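# Transfer lidded 96-well plate from nest N1 to N2

## Task

Carry the 96-well culture plate out of plate nest N1 and into plate nest N2. At the end it has to lie flat within N2's locators, with well A1 in the corner labelled A1 and the lid seated fully on the plate. Dropping the lidded plate a few millimetres while placing it in N2 is acceptable, but a much higher drop there counts as failure. The plate must stay put without the robot holding it, so release it and move the gripper away before finishing.

## Robot and tools

Robot: a single arm with a two-finger parallel gripper. At the start the plate is in N1 with A1 in the A1 corner. Looking from the arm's base, N1 is the nest on the right. A loose object may occasionally get a brief external shove. Nothing may leave the table; that ends the scene.

Frames. The scene frame has its origin on the table surface directly beneath the arm's base, +z pointing up, and +y to the left when facing along +x. The base may sit slightly tilted. The state line reports end_effector_position (metres) and end_effector_quat_wxyz in this frame; the reported position can be slightly wrong, more so when the arm is stretched out. The gripper frame: fingers extend along its +z axis and close along its y axis. The reported position is the point between the finger pads, roughly 1 cm short of the fingertips.

execute_actions: argument actions, a list holding at most one item, plus optional pictures (boolean, default true). An empty list sends nothing and just returns the current state. An item with rows and steps runs 1 to 15 control steps of 1/30 s each (15 if steps is omitted); one row per step, the last row repeating if rows run out. An item with only steps (up to 300) is a wait counted from the previous result, thinking time included. A refused call does nothing.

A row is 7 numbers, each in [-1, 1]: dx, dy, dz, rx, ry, rz, opening. The first six are an offset, not a pose: they are expressed in the gripper's own axes and measured from the gripper pose shown in the most recent result (or, before any result shows it, and for second and later calls within one reply, from where the hand is when the action begins). Every row is measured from that same reference, not chained from the previous row. Scale: 1.0 equals 0.6 m for dx, dy, dz and 180 degrees for the rotation; rx, ry, rz form one rotation vector. Zero offsets are not a pause: they pull the hand back to the reference pose. Because the reference is the measured pose, repeating a small offset against something solid does not press harder, but against something that yields it keeps going. The opening is absolute: +1 fully open (0.094 m), -1 closed.

move: target is one 7-number row laid out as above (offset in gripper axes from the last shown pose, plus absolute opening); speed in m/s from 0.002 to 0.5, default 0.25, with rotation limited to twice that in rad/s. It drives a straight path of 0.5 to 10 s; a longer path is cut off at 10 s short of the target. Rotation takes the shorter way. The path ignores obstacles; the hand lags, may deviate and can exceed speed, especially with the arm nearly straight. Faster contact hits harder, and aiming further past a contact pushes harder. The opening is sent at the start. The result adds a move: line giving the ending (done when resting near target; otherwise off_target, moving, held or fault), the distance to target, and limits: paced means the sent pose was clipped, held means a safety check blocked some steps (after which the arm may jump faster than speed).

wait: seconds, 0 to 10; the robot gets nothing new and keeps heading to its last clipped pose.

zoom_image: camera is cam_high or cam_wrist; region is [x0, y0, x1, y1] in pixels of that camera's latest 504x504 image, top-left origin, at most 504 by 504.

finished_scene: scene, the integer number of the scene being ended. Irreversible; the result reports success. Only call it after releasing the plate and clearing away.

Control details. Each step the commanded pose is clipped to within 70 mm and 16 degrees of the measured pose, then solved by damped inverse kinematics with position favoured over orientation. After an action ends the arm only continues to the last clipped pose, so check the result and send the remainder. Joint friction can leave the hand up to about 31 mm from the commanded position; smaller commands may not move it. A "pose unreachable" line or HELD on a step means the clearance check (which treats the mount block as part of the arm) altered or blocked the command. A Hand target line shows where the controller is currently driving. Joint positions and velocities list waist, shoulder, elbow, wrist pitch, wrist yaw, wrist roll (rad, rad/s) and finger-pad gap (m, m/s). Ranges: waist -2.618 to 3.054, shoulder 0.000 to 3.142, elbow 0.000 to 3.142, wrist pitch -1.571 to 1.571, wrist yaw -1.571 to 1.571, wrist roll -2.094 to 2.094.

Gripping. grip_measured is the finger opening on the command scale; readings may be off by about 1 mm consistently. To hold, command roughly 0.03 below grip_measured (less for a lighter hold). Pads press about 50 to 62 N, briefly more at first contact. Grip the plate and lid together so the lid stays seated.

The simulation keeps running while you think. Holding loads heats motors: MOTOR HOT from 75 °C, a 10 s stop at 90 °C, and at 100 °C the arm and gripper go limp and drop. Avoid drops, slams, hard hits and strong pushes; set the plate down gently and level.

Each tool is called after ">>>" as name(argument=value, ...) on one line, values as JSON.

## Session

>>> execute_actions(actions=[])

Scene clock: 0.00 s of 8400.00 s.
end_effector_position=(+0.3672, -0.4416, +0.3900) grip_measured=+1.000 end_effector_quat_wxyz=(+0.380, +0.747, +0.338, +0.428)
Joint positions: [ 0.011  1.007  1.815 -0.623  0.23   1.305  0.094]
Joint velocities: [-0.007 -0.027 -0.002  0.007  0.037  0.007  0.   ]
Motor temperatures (°C, as the motors report them): [20 24 22 21 23 22]
Hand target: +0.367, -0.442, +0.390; +0.380, +0.747, +0.338, +0.428

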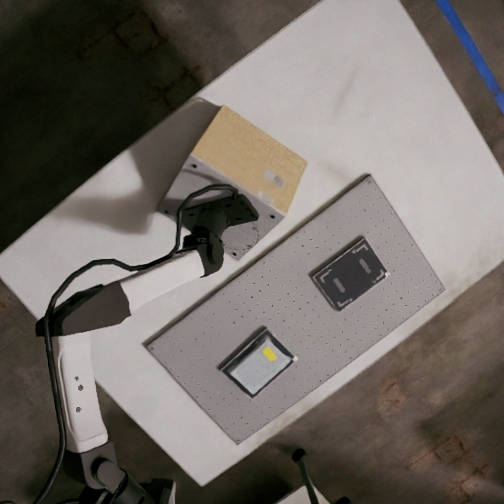

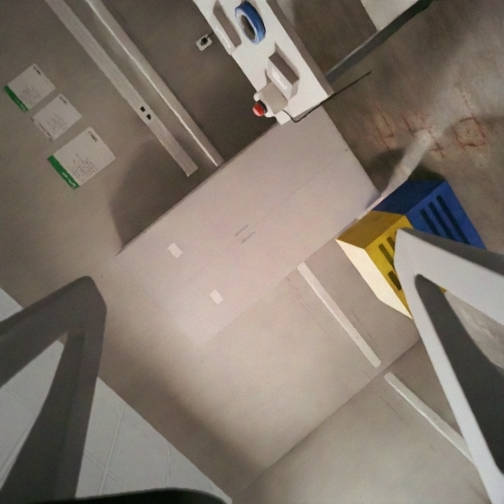

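>>> zoom_image(camera="cam_high", region=[140, 170, 460, 450])

>>> zoom_image(camera="cam_high", region=[0, 80, 320, 504])

Region (140, 170, 460, 450) of cam_high's 504x504 image, scaled by 1.575, with more detail than that image has; it fills the top 441 rows of this view, and the rest is white.

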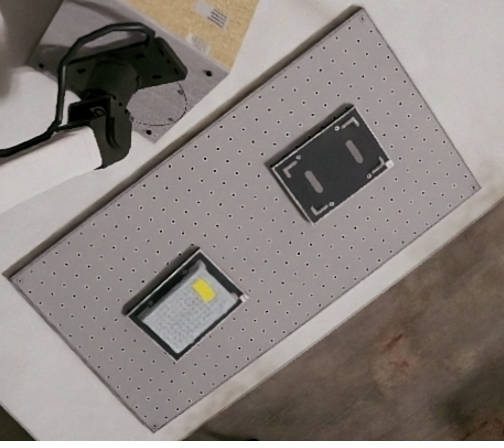

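Region (0, 80, 320, 504) of cam_high's 504x504 image, scaled by 1.189, with more detail than that image has; it fills the left 380 columns of this view, and the rest is white.

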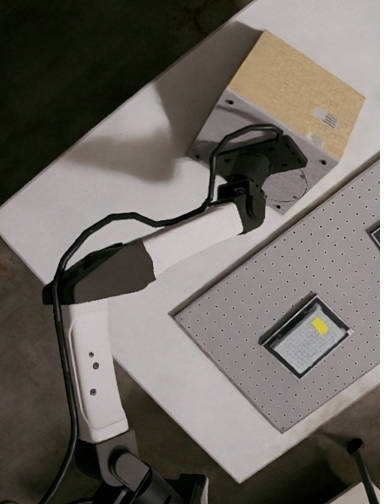

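>>> zoom_image(camera="cam_high", region=[205, 315, 305, 405])

>>> zoom_image(camera="cam_high", region=[300, 225, 400, 315])

Region (205, 315, 305, 405) of cam_high's 504x504 image, scaled by 5.040, with more detail than that image has; it fills the top 454 rows of this view, and the rest is white.

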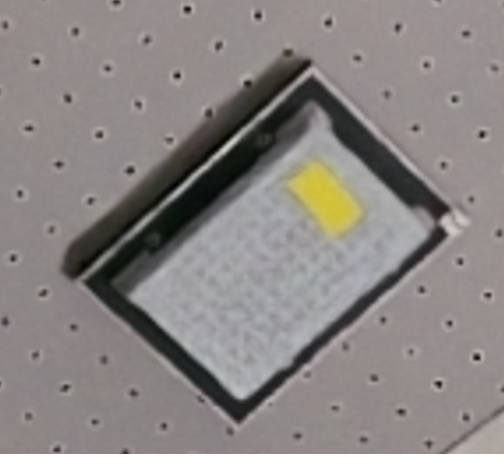

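Region (300, 225, 400, 315) of cam_high's 504x504 image, scaled by 5.040, with more detail than that image has; it fills the top 454 rows of this view, and the rest is white.

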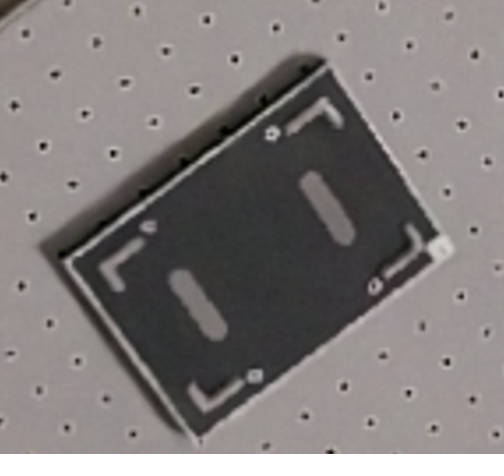

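>>> move(target=[0.253,-0.459,-0.184,0.395,-0.024,-0.2,1])

Scene clock: 7.23 s of 8400.00 s.
end_effector_position=(+0.2774, -0.1563, +0.2495) grip_measured=+1.000 end_effector_quat_wxyz=(+0.039, +0.694, +0.680, +0.233)
Joint positions: [ 0.858  1.111  1.386 -1.564  0.769  1.998  0.094]
Joint velocities: [-0.027  0.002 -0.007  0.022 -0.022 -0.007  0.   ]
Motor temperatures (°C, as the motors report them): [20 24 22 22 23 22]
Hand target: +0.279, -0.152, +0.247; +0.031, +0.692, +0.685, +0.224
Off the commanded pose: 0.005 m, 28 deg; orientation clipped at the last step of the last action.
joint sent to its limit — the command would take joint 4 (wrist pitch) past its lower limit, so that joint was sent only as far as its limit.
After step 90, 0.67 s passed at rest.
move: off_target; limits=paced

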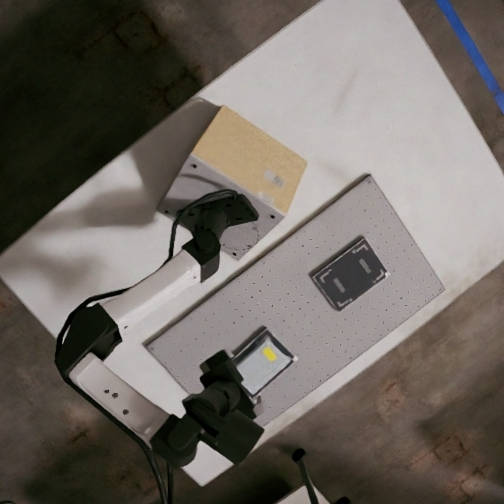

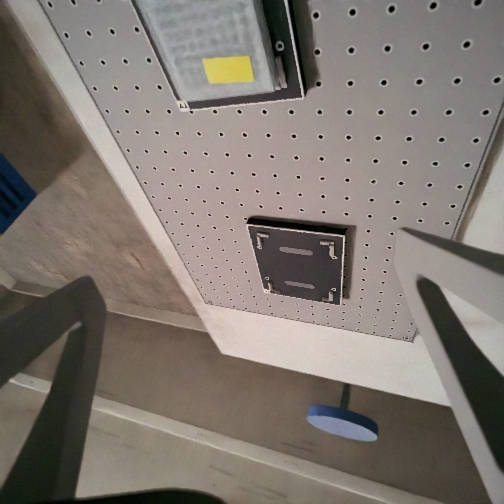

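>>> move(target=[0,0,0.08,0,0,-0.92,1], speed=0.5)

Scene clock: 19.17 s of 8400.00 s.
end_effector_position=(+0.2962, -0.1450, +0.2080) grip_measured=+1.000 end_effector_quat_wxyz=(+0.229, -0.592, +0.773, -0.014)
Joint positions: [ 0.652  1.069  1.209 -1.27   0.706 -1.152  0.094]
Joint velocities: [-0.002  0.002  0.007  0.007 -0.022 -0.037  0.   ]
Motor temperatures (°C, as the motors report them): [20 24 22 22 23 22]
Hand target: +0.296, -0.144, +0.207; +0.236, -0.588, +0.774, -0.012
Off the commanded pose: 0.002 m, 1 deg.
After step 90, 5.27 s passed at rest.
move: done

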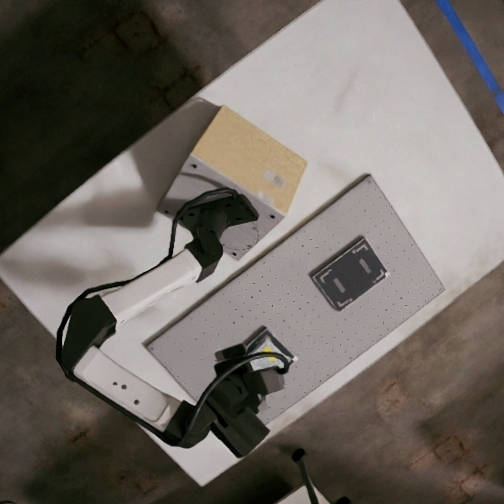

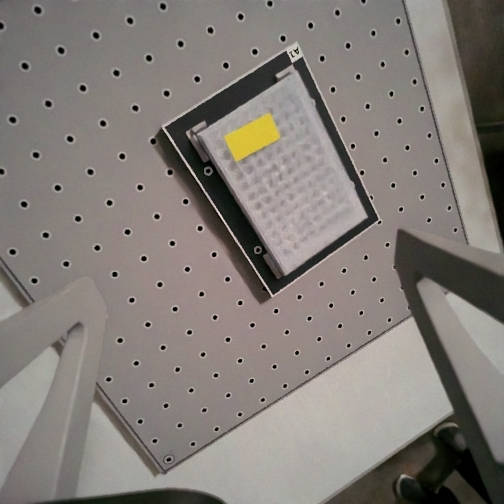

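>>> move(target=[0,0.01,0.087,-0.111,0.098,-0.082,1], speed=0.4)

Scene clock: 21.60 s of 8400.00 s.
end_effector_position=(+0.3062, -0.1250, +0.1565) grip_measured=+1.000 end_effector_quat_wxyz=(-0.001, +0.712, -0.702, -0.002)
Joint positions: [ 0.582  1.514  1.355 -1.524  0.817 -1.091  0.094]
Joint velocities: [ 0.017  0.012  0.002  0.095 -0.051  0.037  0.   ]
Motor temperatures (°C, as the motors report them): [20 24 22 22 23 22]
Hand target: +0.310, -0.129, +0.158; +0.001, +0.706, -0.708, +0.001
Off the commanded pose: 0.007 m, 1 deg.
move: done

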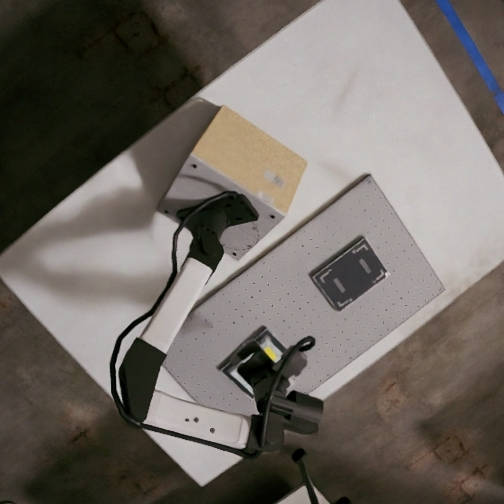

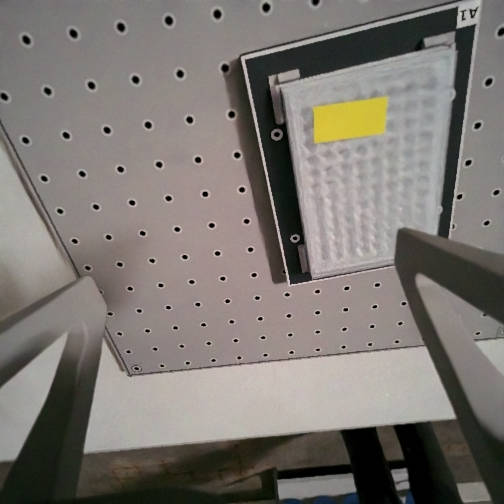

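>>> move(target=[0.008,-0.117,0.08,0,0,0,1], speed=0.3)

Scene clock: 24.10 s of 8400.00 s.
end_effector_position=(+0.3682, -0.1266, +0.1062) grip_measured=+1.000 end_effector_quat_wxyz=(+0.009, +0.717, -0.697, -0.005)
Joint positions: [ 0.394  1.694  1.471 -1.286  0.824 -1.36   0.094]
Joint velocities: [-0.022 -0.002 -0.002 -0.022 -0.051 -0.051  0.   ]
Motor temperatures (°C, as the motors report them): [20 24 23 22 23 22]
Hand target: +0.376, -0.128, +0.108; -0.001, +0.712, -0.702, -0.001
Off the commanded pose: 0.009 m, 1 deg.
move: done

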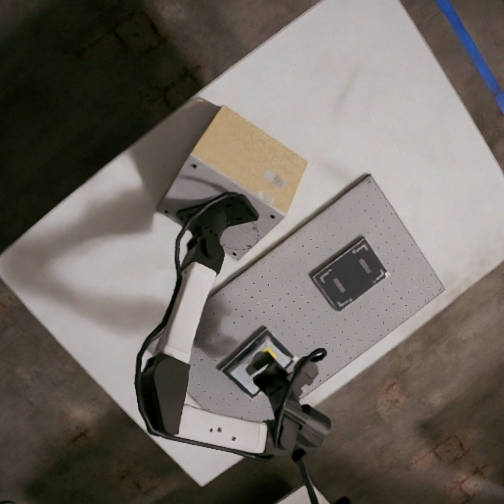

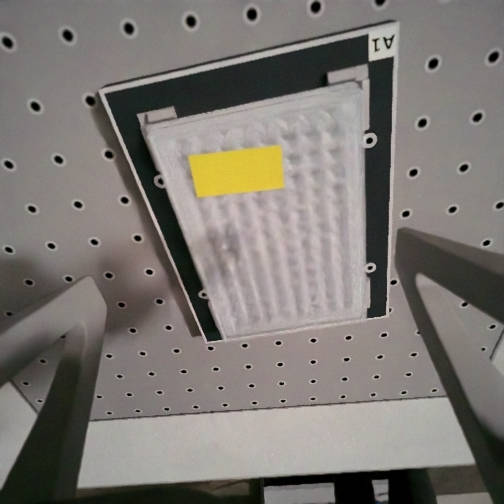

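>>> move(target=[0.055,-0.027,0.05,0,0,-0.016,1], speed=0.15)

Scene clock: 26.90 s of 8400.00 s.
end_effector_position=(+0.3767, -0.1582, +0.0737) grip_measured=+1.000 end_effector_quat_wxyz=(+0.021, +0.739, -0.673, -0.008)
Joint positions: [ 0.252  1.694  1.471 -1.168  0.819 -1.608  0.094]
Joint velocities: [-0.032 -0.017  0.017 -0.022  0.051 -0.095  0.   ]
Motor temperatures (°C, as the motors report them): [20 25 23 22 23 22]
Hand target: +0.385, -0.160, +0.076; +0.009, +0.734, -0.679, -0.004
Off the commanded pose: 0.008 m, 2 deg.
move: done

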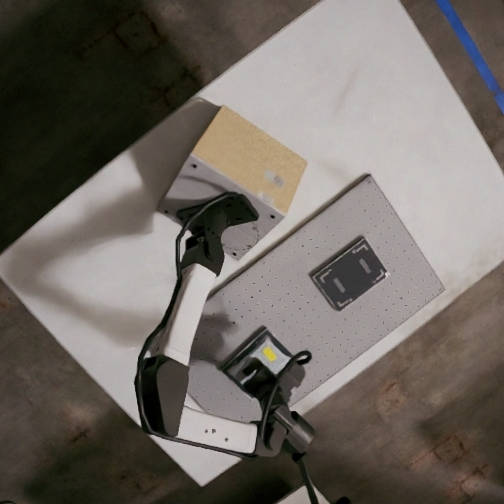

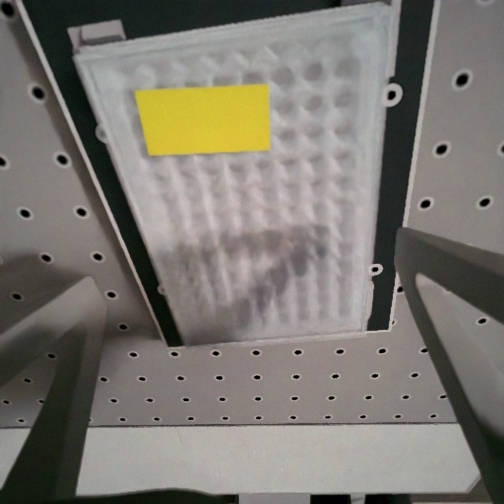

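>>> move(target=[0.007,-0.017,0.028,0.0133,-0.005,0.0106,1], speed=0.05)

Scene clock: 32.97 s of 8400.00 s.
end_effector_position=(+0.3881, -0.1630, +0.0576) grip_measured=+1.000 end_effector_quat_wxyz=(+0.006, +0.728, -0.685, +0.002)
Joint positions: [ 0.204  1.694  1.443 -1.04   0.8   -1.68   0.094]
Joint velocities: [ 0.027 -0.007 -0.002  0.081  0.081 -0.007  0.   ]
Motor temperatures (°C, as the motors report them): [21 25 23 22 23 22]
Hand target: +0.387, -0.162, +0.057; +0.001, +0.728, -0.685, +0.001
Off the commanded pose: 0.002 m, 1 deg.
After step 90, 2.07 s passed at rest.
move: done

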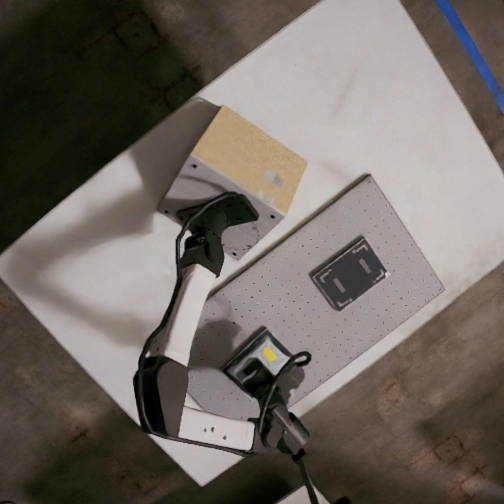

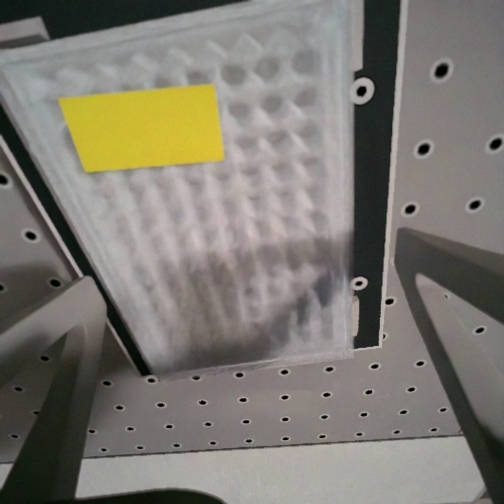

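>>> move(target=[0,0.0135,0,0.003,0,0,1], speed=0.03)

Scene clock: 34.33 s of 8400.00 s.
end_effector_position=(+0.3813, -0.1607, +0.0558) grip_measured=+1.000 end_effector_quat_wxyz=(+0.007, +0.731, -0.682, +0.000)
Joint positions: [ 0.204  1.675  1.406 -1.027  0.799 -1.684  0.094]
Joint velocities: [-0.007  0.017 -0.007  0.022  0.007  0.022  0.   ]
Motor temperatures (°C, as the motors report them): [21 25 23 22 23 22]
Hand target: +0.380, -0.164, +0.058; +0.003, +0.728, -0.685, +0.005
Off the commanded pose: 0.003 m, 1 deg.
move: done

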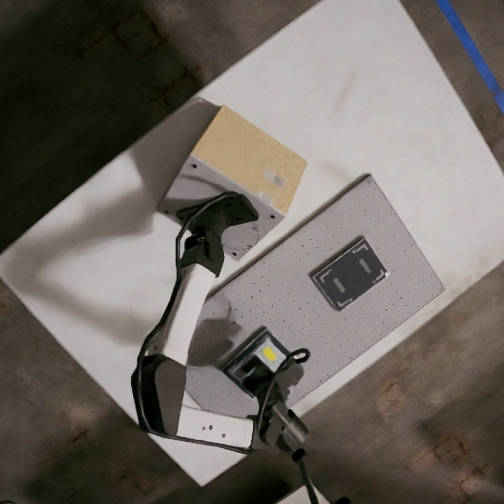

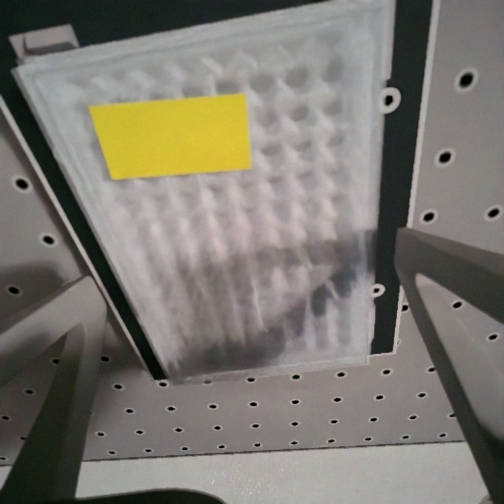

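>>> move(target=[0,0,0.03,0.004,0,0,1], speed=0.03)

Scene clock: 35.97 s of 8400.00 s.
end_effector_position=(+0.3827, -0.1631, +0.0400) grip_measured=+1.000 end_effector_quat_wxyz=(+0.007, +0.730, -0.683, +0.007)
Joint positions: [ 0.167  1.675  1.361 -0.932  0.797 -1.742  0.094]
Joint velocities: [ 0.007 -0.002  0.022  0.022 -0.051 -0.081  0.   ]
Motor temperatures (°C, as the motors report them): [21 25 23 22 23 22]
Hand target: +0.381, -0.161, +0.038; +0.003, +0.731, -0.682, +0.005
Off the commanded pose: 0.003 m, 1 deg.
move: done

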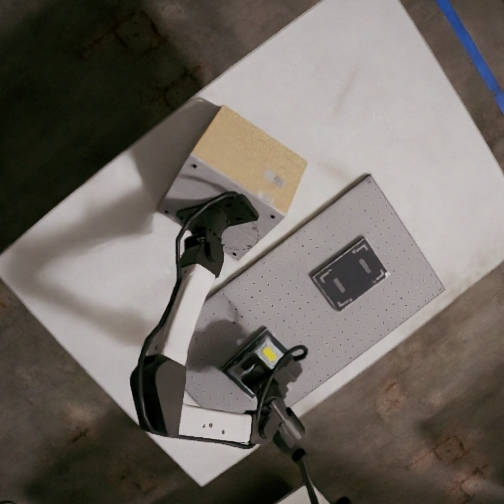

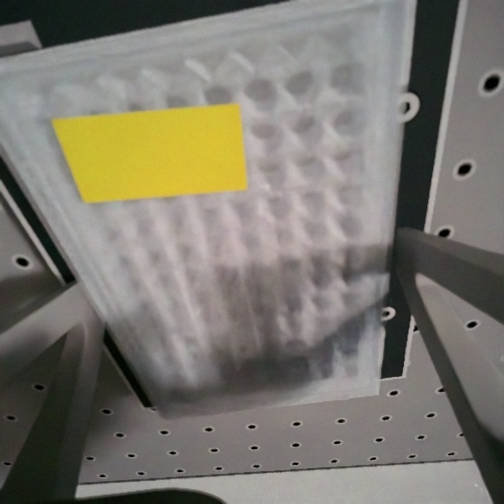

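>>> move(target=[-0.003,0.002,0.014,0.002,-0.004,0,1], speed=0.015)

Scene clock: 37.33 s of 8400.00 s.
end_effector_position=(+0.3851, -0.1648, +0.0358) grip_measured=+1.000 end_effector_quat_wxyz=(+0.004, +0.728, -0.686, +0.010)
Joint positions: [ 0.154  1.675  1.353 -0.899  0.79  -1.761  0.094]
Joint velocities: [ 0.007 -0.002 -0.017  0.037 -0.051 -0.081  0.   ]
Motor temperatures (°C, as the motors report them): [21 26 23 21 23 22]
Hand target: +0.381, -0.162, +0.032; +0.001, +0.730, -0.683, +0.005
Off the commanded pose: 0.006 m, 1 deg.
move: done

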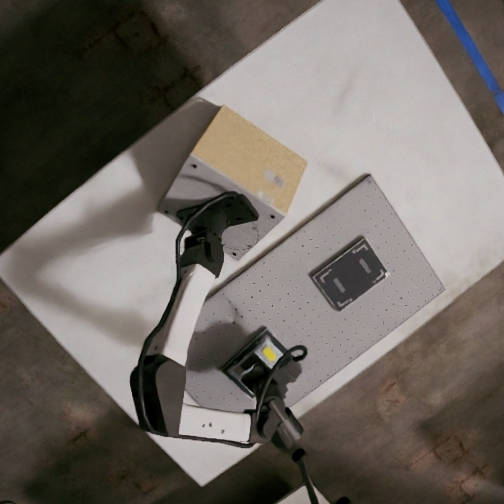

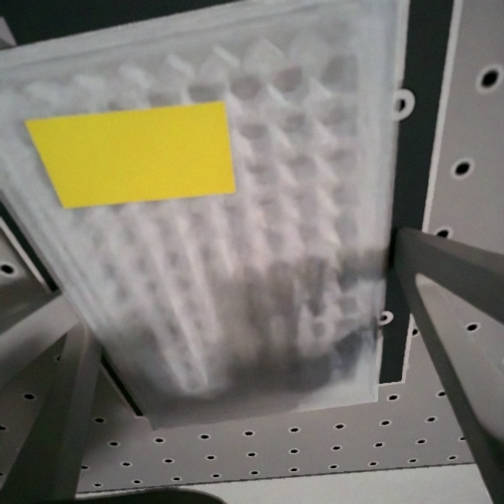

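>>> move(target=[-0.004,0.012,0.009,0,-0.005,0,1], speed=0.015)

Scene clock: 38.63 s of 8400.00 s.
end_effector_position=(+0.3842, -0.1637, +0.0355) grip_measured=+1.000 end_effector_quat_wxyz=(+0.000, +0.728, -0.685, +0.012)
Joint positions: [ 0.154  1.666  1.337 -0.883  0.786 -1.77   0.094]
Joint velocities: [ 0.007 -0.017  0.002  0.037 -0.066 -0.051  0.   ]
Motor temperatures (°C, as the motors report them): [21 26 23 21 23 22]
Hand target: +0.378, -0.163, +0.030; -0.001, +0.728, -0.686, +0.004
Off the commanded pose: 0.008 m, 1 deg.
move: done

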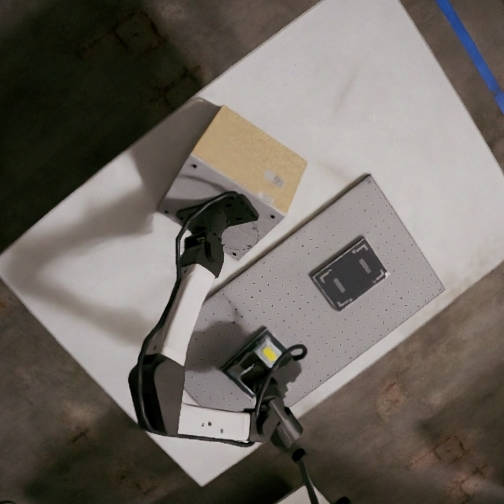

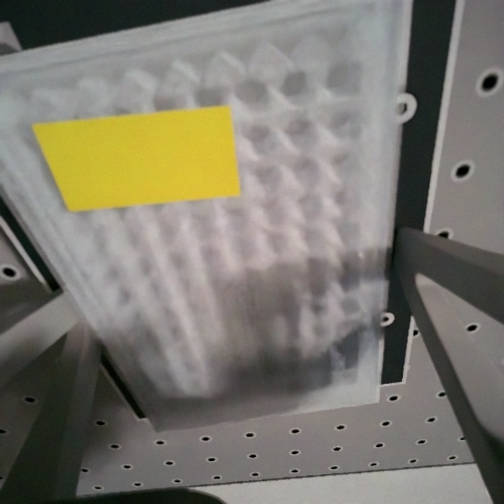

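>>> move(target=[0,0.008,-0.002,0,-0.004,0,1], speed=0.015)

Scene clock: 39.80 s of 8400.00 s.
end_effector_position=(+0.3842, -0.1637, +0.0355) grip_measured=+1.000 end_effector_quat_wxyz=(+0.000, +0.729, -0.685, +0.012)
Joint positions: [ 0.154  1.666  1.337 -0.883  0.786 -1.771  0.094]
Joint velocities: [-0.007 -0.012  0.002  0.037 -0.037 -0.11   0.   ]
Motor temperatures (°C, as the motors report them): [21 26 23 21 23 22]
Hand target: +0.379, -0.164, +0.037; -0.004, +0.728, -0.685, +0.007
Off the commanded pose: 0.005 m, 1 deg.
move: done

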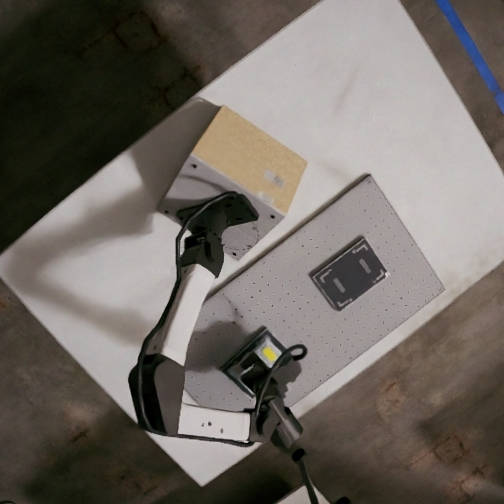

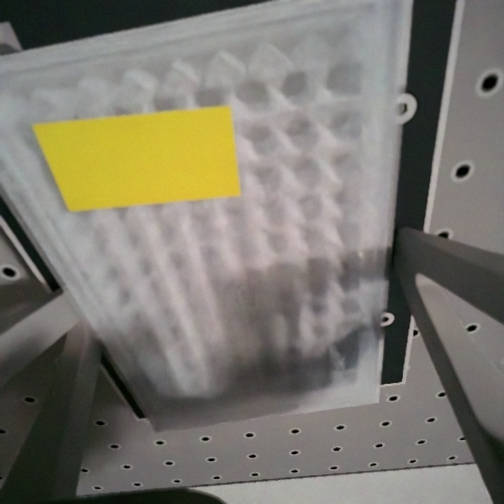

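Close now; the fingers will centre the hand.

>>> move(target=[0,0.007,-0.001,0,0,0,0.79], speed=0.015)

Scene clock: 40.77 s of 8400.00 s.
end_effector_position=(+0.3817, -0.1635, +0.0355) grip_measured=+0.803 end_effector_quat_wxyz=(+0.003, +0.732, -0.682, +0.008)
Joint positions: [ 0.154  1.666  1.337 -0.896  0.787 -1.77   0.085]
Joint velocities: [-0.012  0.002 -0.002  0.051 -0.007  0.051 -0.001]
Motor temperatures (°C, as the motors report them): [21 26 23 21 23 22]
Hand target: +0.380, -0.164, +0.036; +0.000, +0.728, -0.685, +0.011
Off the commanded pose: 0.002 m, 1 deg.
move: done

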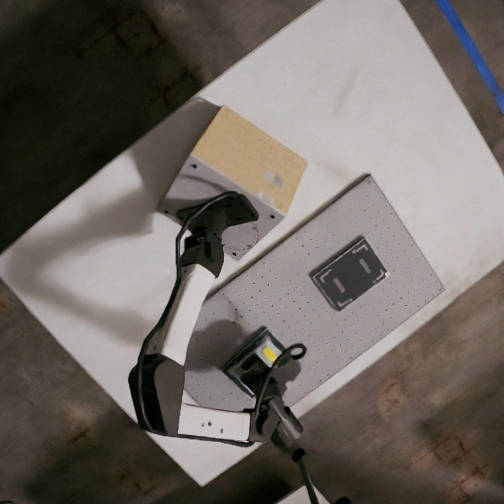

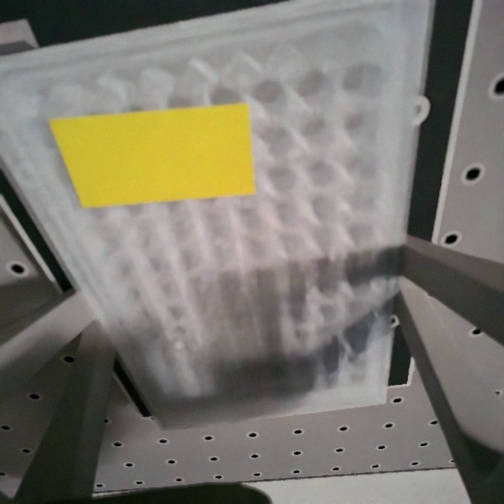

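Lift 3 cm.

>>> move(target=[0,0,-0.055,0,-0.003,0,0.77], speed=0.04)

Scene clock: 42.40 s of 8400.00 s.
end_effector_position=(+0.3755, -0.1585, +0.0576) grip_measured=+0.794 end_effector_quat_wxyz=(+0.008, +0.737, -0.676, -0.006)
Joint positions: [ 0.209  1.666  1.396 -1.048  0.793 -1.683  0.084]
Joint velocities: [ 0.012  0.002 -0.017 -0.051 -0.007 -0.022  0.   ]
Motor temperatures (°C, as the motors report them): [21 26 23 21 23 22]
Hand target: +0.381, -0.163, +0.068; -0.000, +0.732, -0.682, +0.004
Off the commanded pose: 0.013 m, 2 deg.
move: off_target

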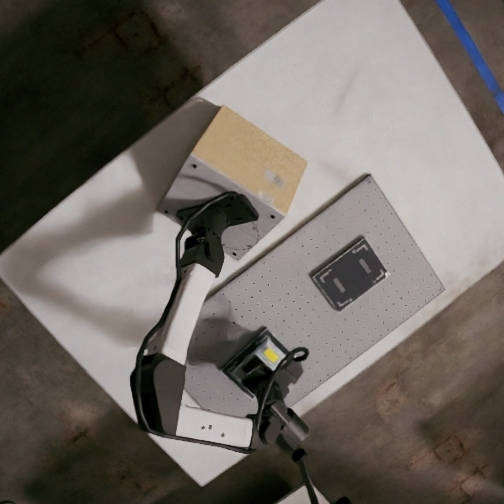

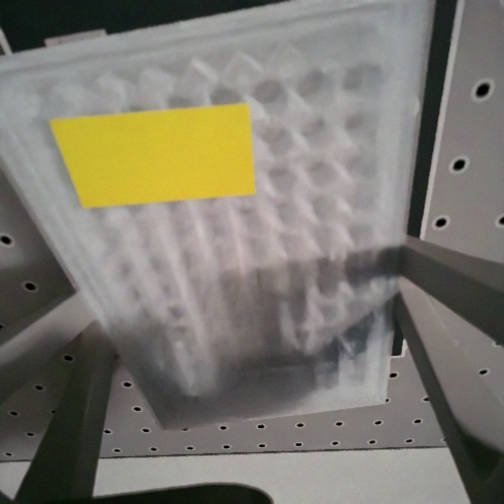

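>>> move(target=[-0.525,0.013,-0.04,0.002,0.004,0.033,0.765], speed=0.2)

Scene clock: 47.70 s of 8400.00 s.
end_effector_position=(+0.3328, +0.1532, +0.0748) grip_measured=+0.794 end_effector_quat_wxyz=(+0.014, +0.705, -0.709, -0.000)
Joint positions: [ 0.838  2.406  1.565 -1.135  0.758 -0.689  0.084]
Joint velocities: [ 0.002 -0.007  0.017 -0.022 -0.022  0.007 -0.   ]
Motor temperatures (°C, as the motors report them): [22 27 24 21 23 22]
Hand target: +0.335, +0.157, +0.081; +0.009, +0.701, -0.713, -0.004
Off the commanded pose: 0.011 m, 1 deg.
After step 90, 0.20 s passed at rest.
move: off_target

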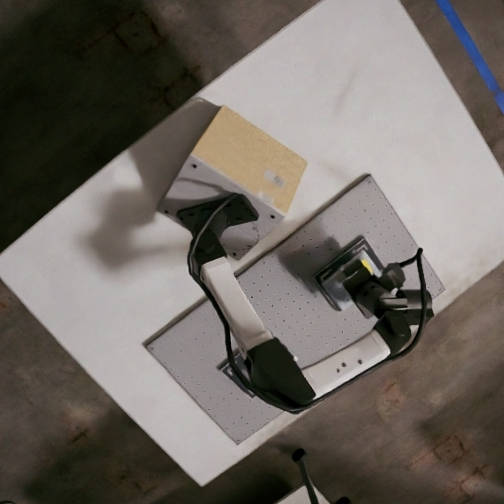

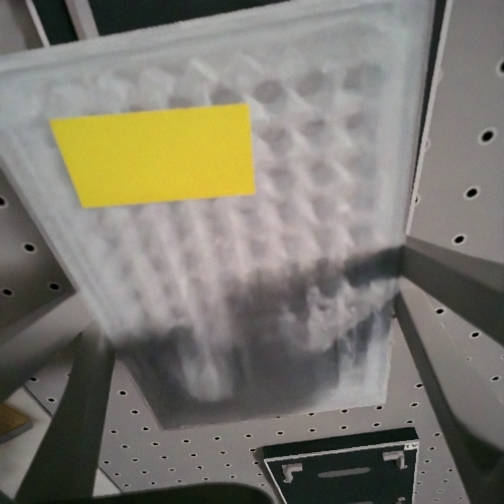

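>>> move(target=[-0.003,-0.006,0.043,0.006,-0.006,0.004,0.765], speed=0.04)

Scene clock: 49.20 s of 8400.00 s.
end_effector_position=(+0.3360, +0.1550, +0.0491) grip_measured=+0.794 end_effector_quat_wxyz=(+0.005, +0.699, -0.715, -0.004)
Joint positions: [ 0.788  2.406  1.496 -0.995  0.769 -0.754  0.084]
Joint velocities: [ 0.002 -0.012 -0.002 -0.037 -0.022  0.051 -0.001]
Motor temperatures (°C, as the motors report them): [22 27 24 21 23 22]
Hand target: +0.336, +0.154, +0.049; +0.001, +0.700, -0.714, +0.000
Off the commanded pose: 0.001 m, 1 deg.
move: done

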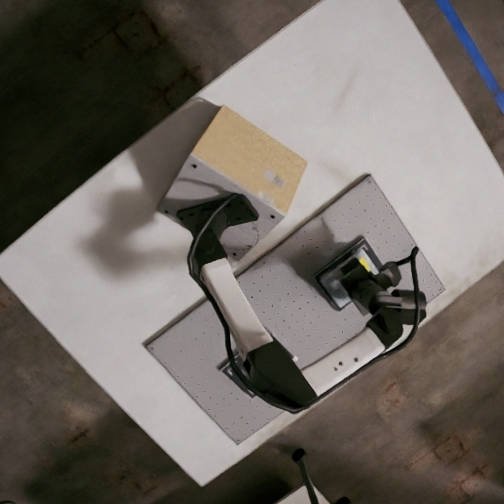

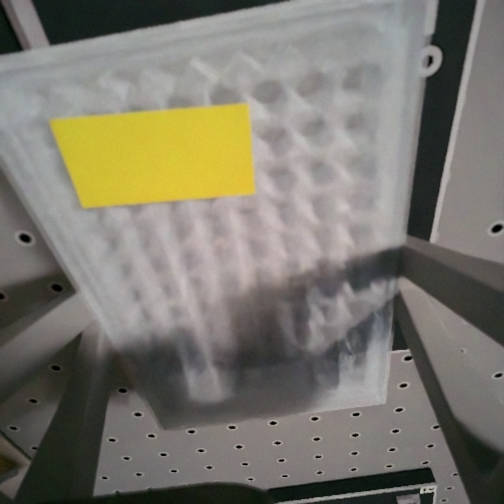

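>>> move(target=[-0.012,-0.013,0.006,0,-0.003,0.011,0.765], speed=0.02)

Scene clock: 52.20 s of 8400.00 s.
end_effector_position=(+0.3372, +0.1577, +0.0438) grip_measured=+0.794 end_effector_quat_wxyz=(+0.009, +0.695, -0.718, -0.005)
Joint positions: [ 0.78   2.428  1.513 -0.994  0.769 -0.748  0.084]
Joint velocities: [-0.012  0.012  0.007 -0.051 -0.066 -0.022  0.001]
Motor temperatures (°C, as the motors report them): [22 27 24 21 23 22]
Hand target: +0.344, +0.162, +0.045; +0.002, +0.686, -0.727, -0.007
Off the commanded pose: 0.008 m, 2 deg.
move: done

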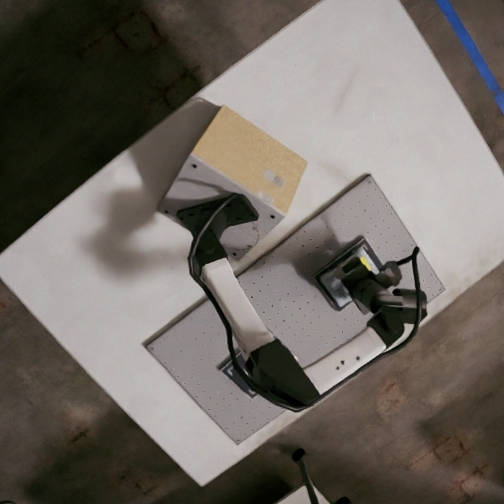

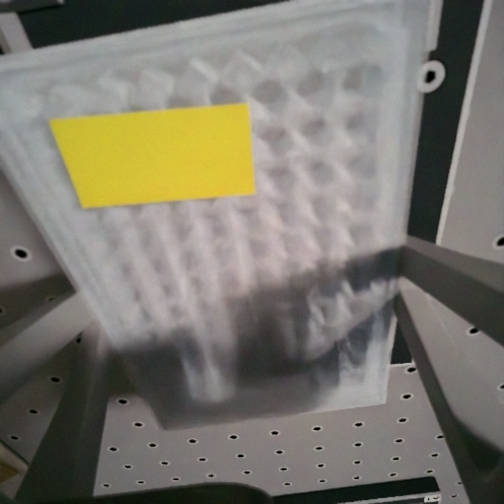

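>>> move(target=[-0.014,-0.02,-0.007,0.002,-0.005,0.012,0.765], speed=0.02)

Scene clock: 54.07 s of 8400.00 s.
end_effector_position=(+0.3461, +0.1635, +0.0458) grip_measured=+0.794 end_effector_quat_wxyz=(+0.002, +0.686, -0.728, -0.005)
Joint positions: [ 0.78   2.448  1.556 -0.998  0.769 -0.735  0.084]
Joint velocities: [ 0.002 -0.012 -0.002 -0.081 -0.037  0.066 -0.   ]
Motor temperatures (°C, as the motors report them): [22 27 24 21 23 22]
Hand target: +0.349, +0.166, +0.048; +0.001, +0.682, -0.732, -0.008
Off the commanded pose: 0.005 m, 1 deg.
move: done

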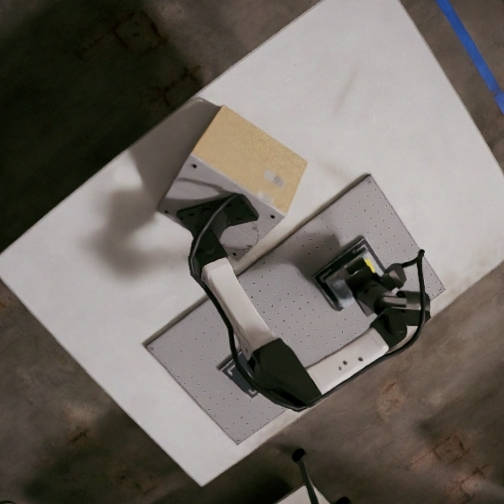

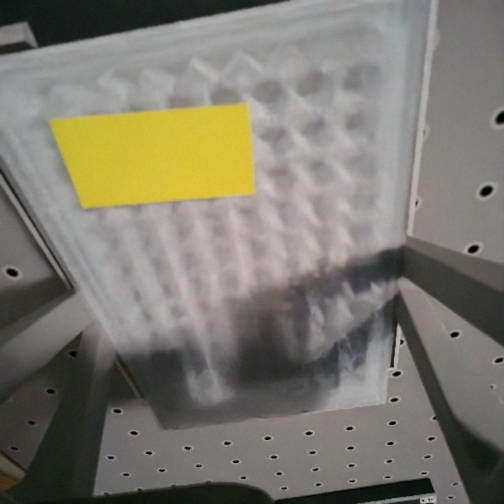

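>>> move(target=[0,0.01,0,0,-0.002,0,0.765], speed=0.015)

Scene clock: 56.27 s of 8400.00 s.
end_effector_position=(+0.3403, +0.1624, +0.0425) grip_measured=+0.794 end_effector_quat_wxyz=(+0.008, +0.690, -0.724, -0.005)
Joint positions: [ 0.78   2.449  1.537 -0.995  0.769 -0.734  0.084]
Joint velocities: [ 0.007 -0.012  0.002  0.022  0.022  0.051  0.001]
Motor temperatures (°C, as the motors report them): [23 27 24 21 23 22]
Hand target: +0.340, +0.164, +0.046; +0.000, +0.686, -0.728, -0.007
Off the commanded pose: 0.004 m, 1 deg.
move: done

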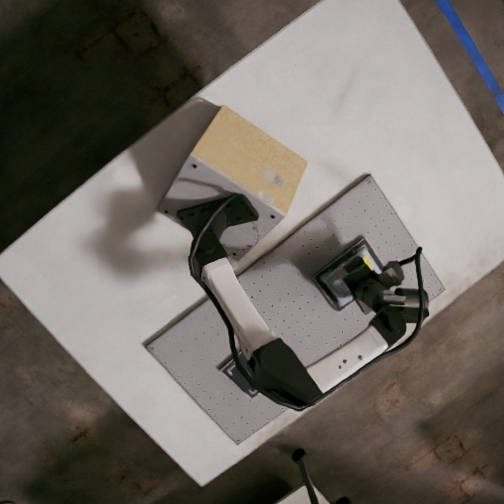

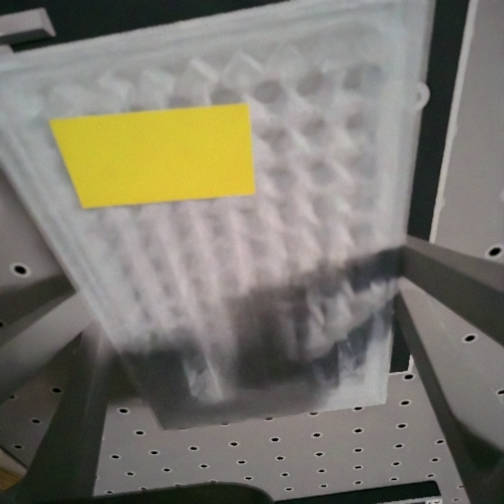

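>>> move(target=[-0.003,-0.007,0.004,0.002,-0.005,0.004,0.765], speed=0.01)

Scene clock: 58.07 s of 8400.00 s.
end_effector_position=(+0.3428, +0.1633, +0.0409) grip_measured=+0.794 end_effector_quat_wxyz=(+0.005, +0.687, -0.727, -0.006)
Joint positions: [ 0.775  2.449  1.537 -0.98   0.769 -0.74   0.084]
Joint velocities: [ 0.012  0.007  0.017 -0.037  0.022  0.022  0.   ]
Motor temperatures (°C, as the motors report them): [23 27 24 21 23 22]
Hand target: +0.345, +0.164, +0.040; +0.001, +0.685, -0.728, -0.008
Off the commanded pose: 0.002 m, 1 deg.
move: done

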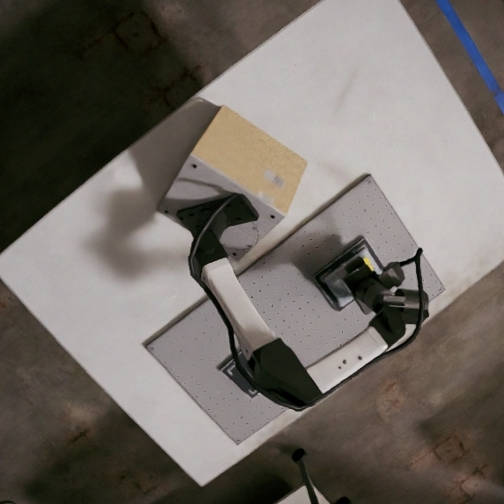

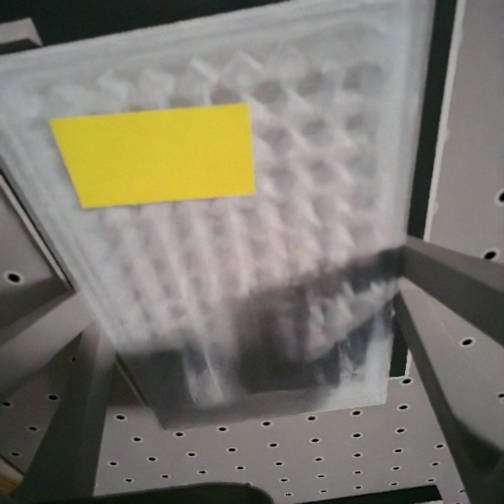

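>>> move(target=[0,0.002,0.011,0,-0.002,0,0.765], speed=0.01)

Scene clock: 59.33 s of 8400.00 s.
end_effector_position=(+0.3420, +0.1634, +0.0375) grip_measured=+0.794 end_effector_quat_wxyz=(+0.004, +0.689, -0.725, -0.007)
Joint positions: [ 0.769  2.449  1.526 -0.963  0.769 -0.755  0.084]
Joint velocities: [-0.002 -0.012 -0.017 -0.022  0.051 -0.007  0.   ]
Motor temperatures (°C, as the motors report them): [23 27 24 21 23 22]
Hand target: +0.342, +0.163, +0.034; +0.003, +0.687, -0.727, -0.008
Off the commanded pose: 0.003 m, 0 deg.
move: done

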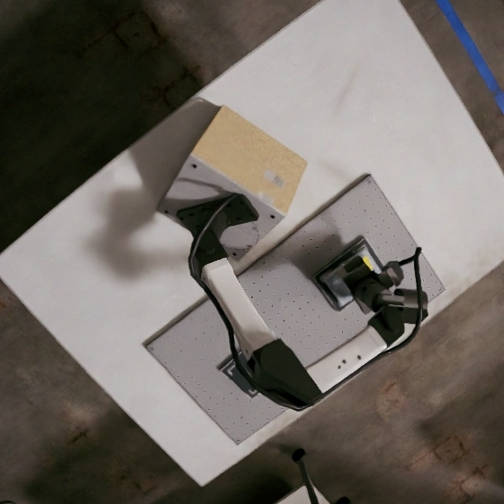

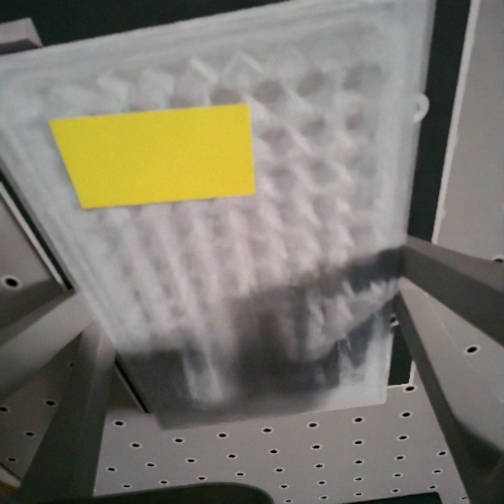

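Matches the reference. Release.

>>> move(target=[0,0,0,0,0,0,1], speed=0.01)

>>> move(target=[0,0,-0.05,0,0,0,1], speed=0.04)

>>> move(target=[0.03,0,-0.1,0,0,0,1], speed=0.15)

Scene clock: 60.73 s of 8400.00 s.
end_effector_position=(+0.3420, +0.1634, +0.0375) grip_measured=+1.000 end_effector_quat_wxyz=(+0.004, +0.689, -0.725, -0.007)
Joint positions: [ 0.769  2.449  1.526 -0.963  0.769 -0.755  0.094]
Joint velocities: [-0.007 -0.007  0.017  0.037  0.066  0.007  0.   ]
Motor temperatures (°C, as the motors report them): [23 28 24 21 23 22]
Hand target: +0.342, +0.163, +0.038; +0.004, +0.689, -0.725, -0.007
Off the commanded pose: 0.000 m, 0 deg.
move: done

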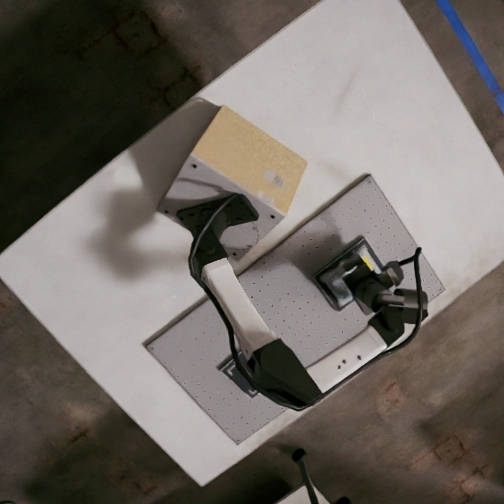

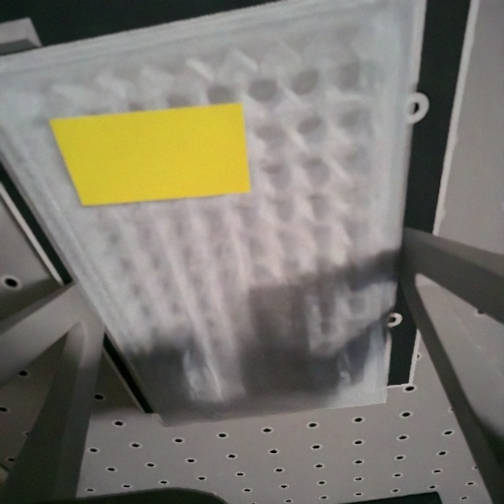

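Scene clock: 61.90 s of 8400.00 s.
end_effector_position=(+0.3366, +0.1605, +0.0556) grip_measured=+1.000 end_effector_quat_wxyz=(+0.018, +0.695, -0.719, -0.004)
Joint positions: [ 0.805  2.449  1.571 -1.078  0.761 -0.697  0.094]
Joint velocities: [-0.007  0.007 -0.002  0.007  0.007 -0.022  0.   ]
Motor temperatures (°C, as the motors report them): [23 28 24 21 23 22]
Hand target: +0.342, +0.163, +0.068; +0.004, +0.689, -0.725, -0.007
Off the commanded pose: 0.014 m, 2 deg.
move: off_target

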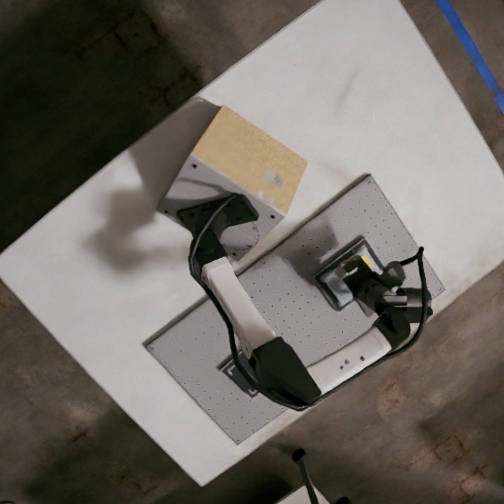

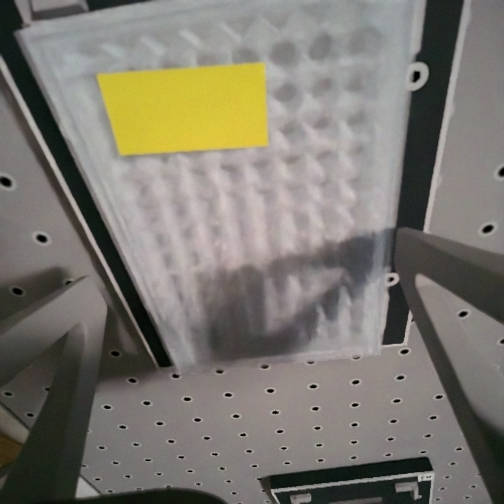

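Scene clock: 62.93 s of 8400.00 s.
end_effector_position=(+0.3346, +0.1427, +0.1065) grip_measured=+1.000 end_effector_quat_wxyz=(+0.027, +0.700, -0.714, -0.000)
Joint positions: [ 0.876  2.397  1.667 -1.312  0.737 -0.606  0.094]
Joint velocities: [ 0.002 -0.007  0.017 -0.051 -0.022  0.051  0.   ]
Motor temperatures (°C, as the motors report them): [23 28 24 21 23 22]
Hand target: +0.338, +0.144, +0.116; +0.017, +0.695, -0.719, -0.005
Off the commanded pose: 0.010 m, 1 deg.
move: done

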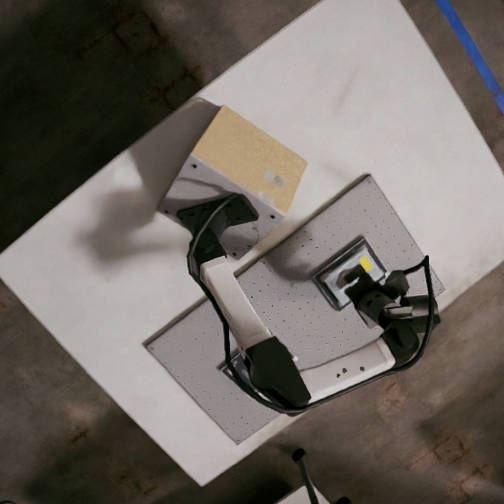

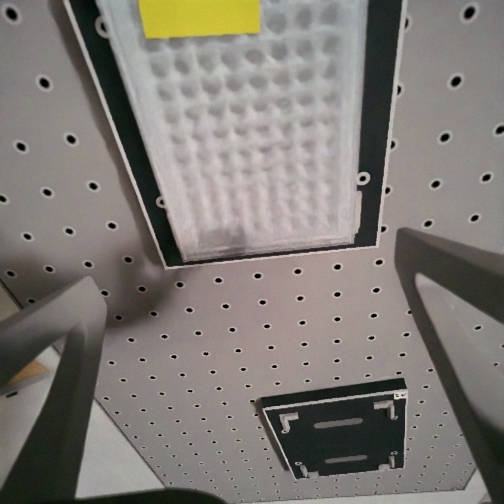

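Looks seated as it was in N1.

>>> finished_scene(scene=1)

The scene is finished: the task was done.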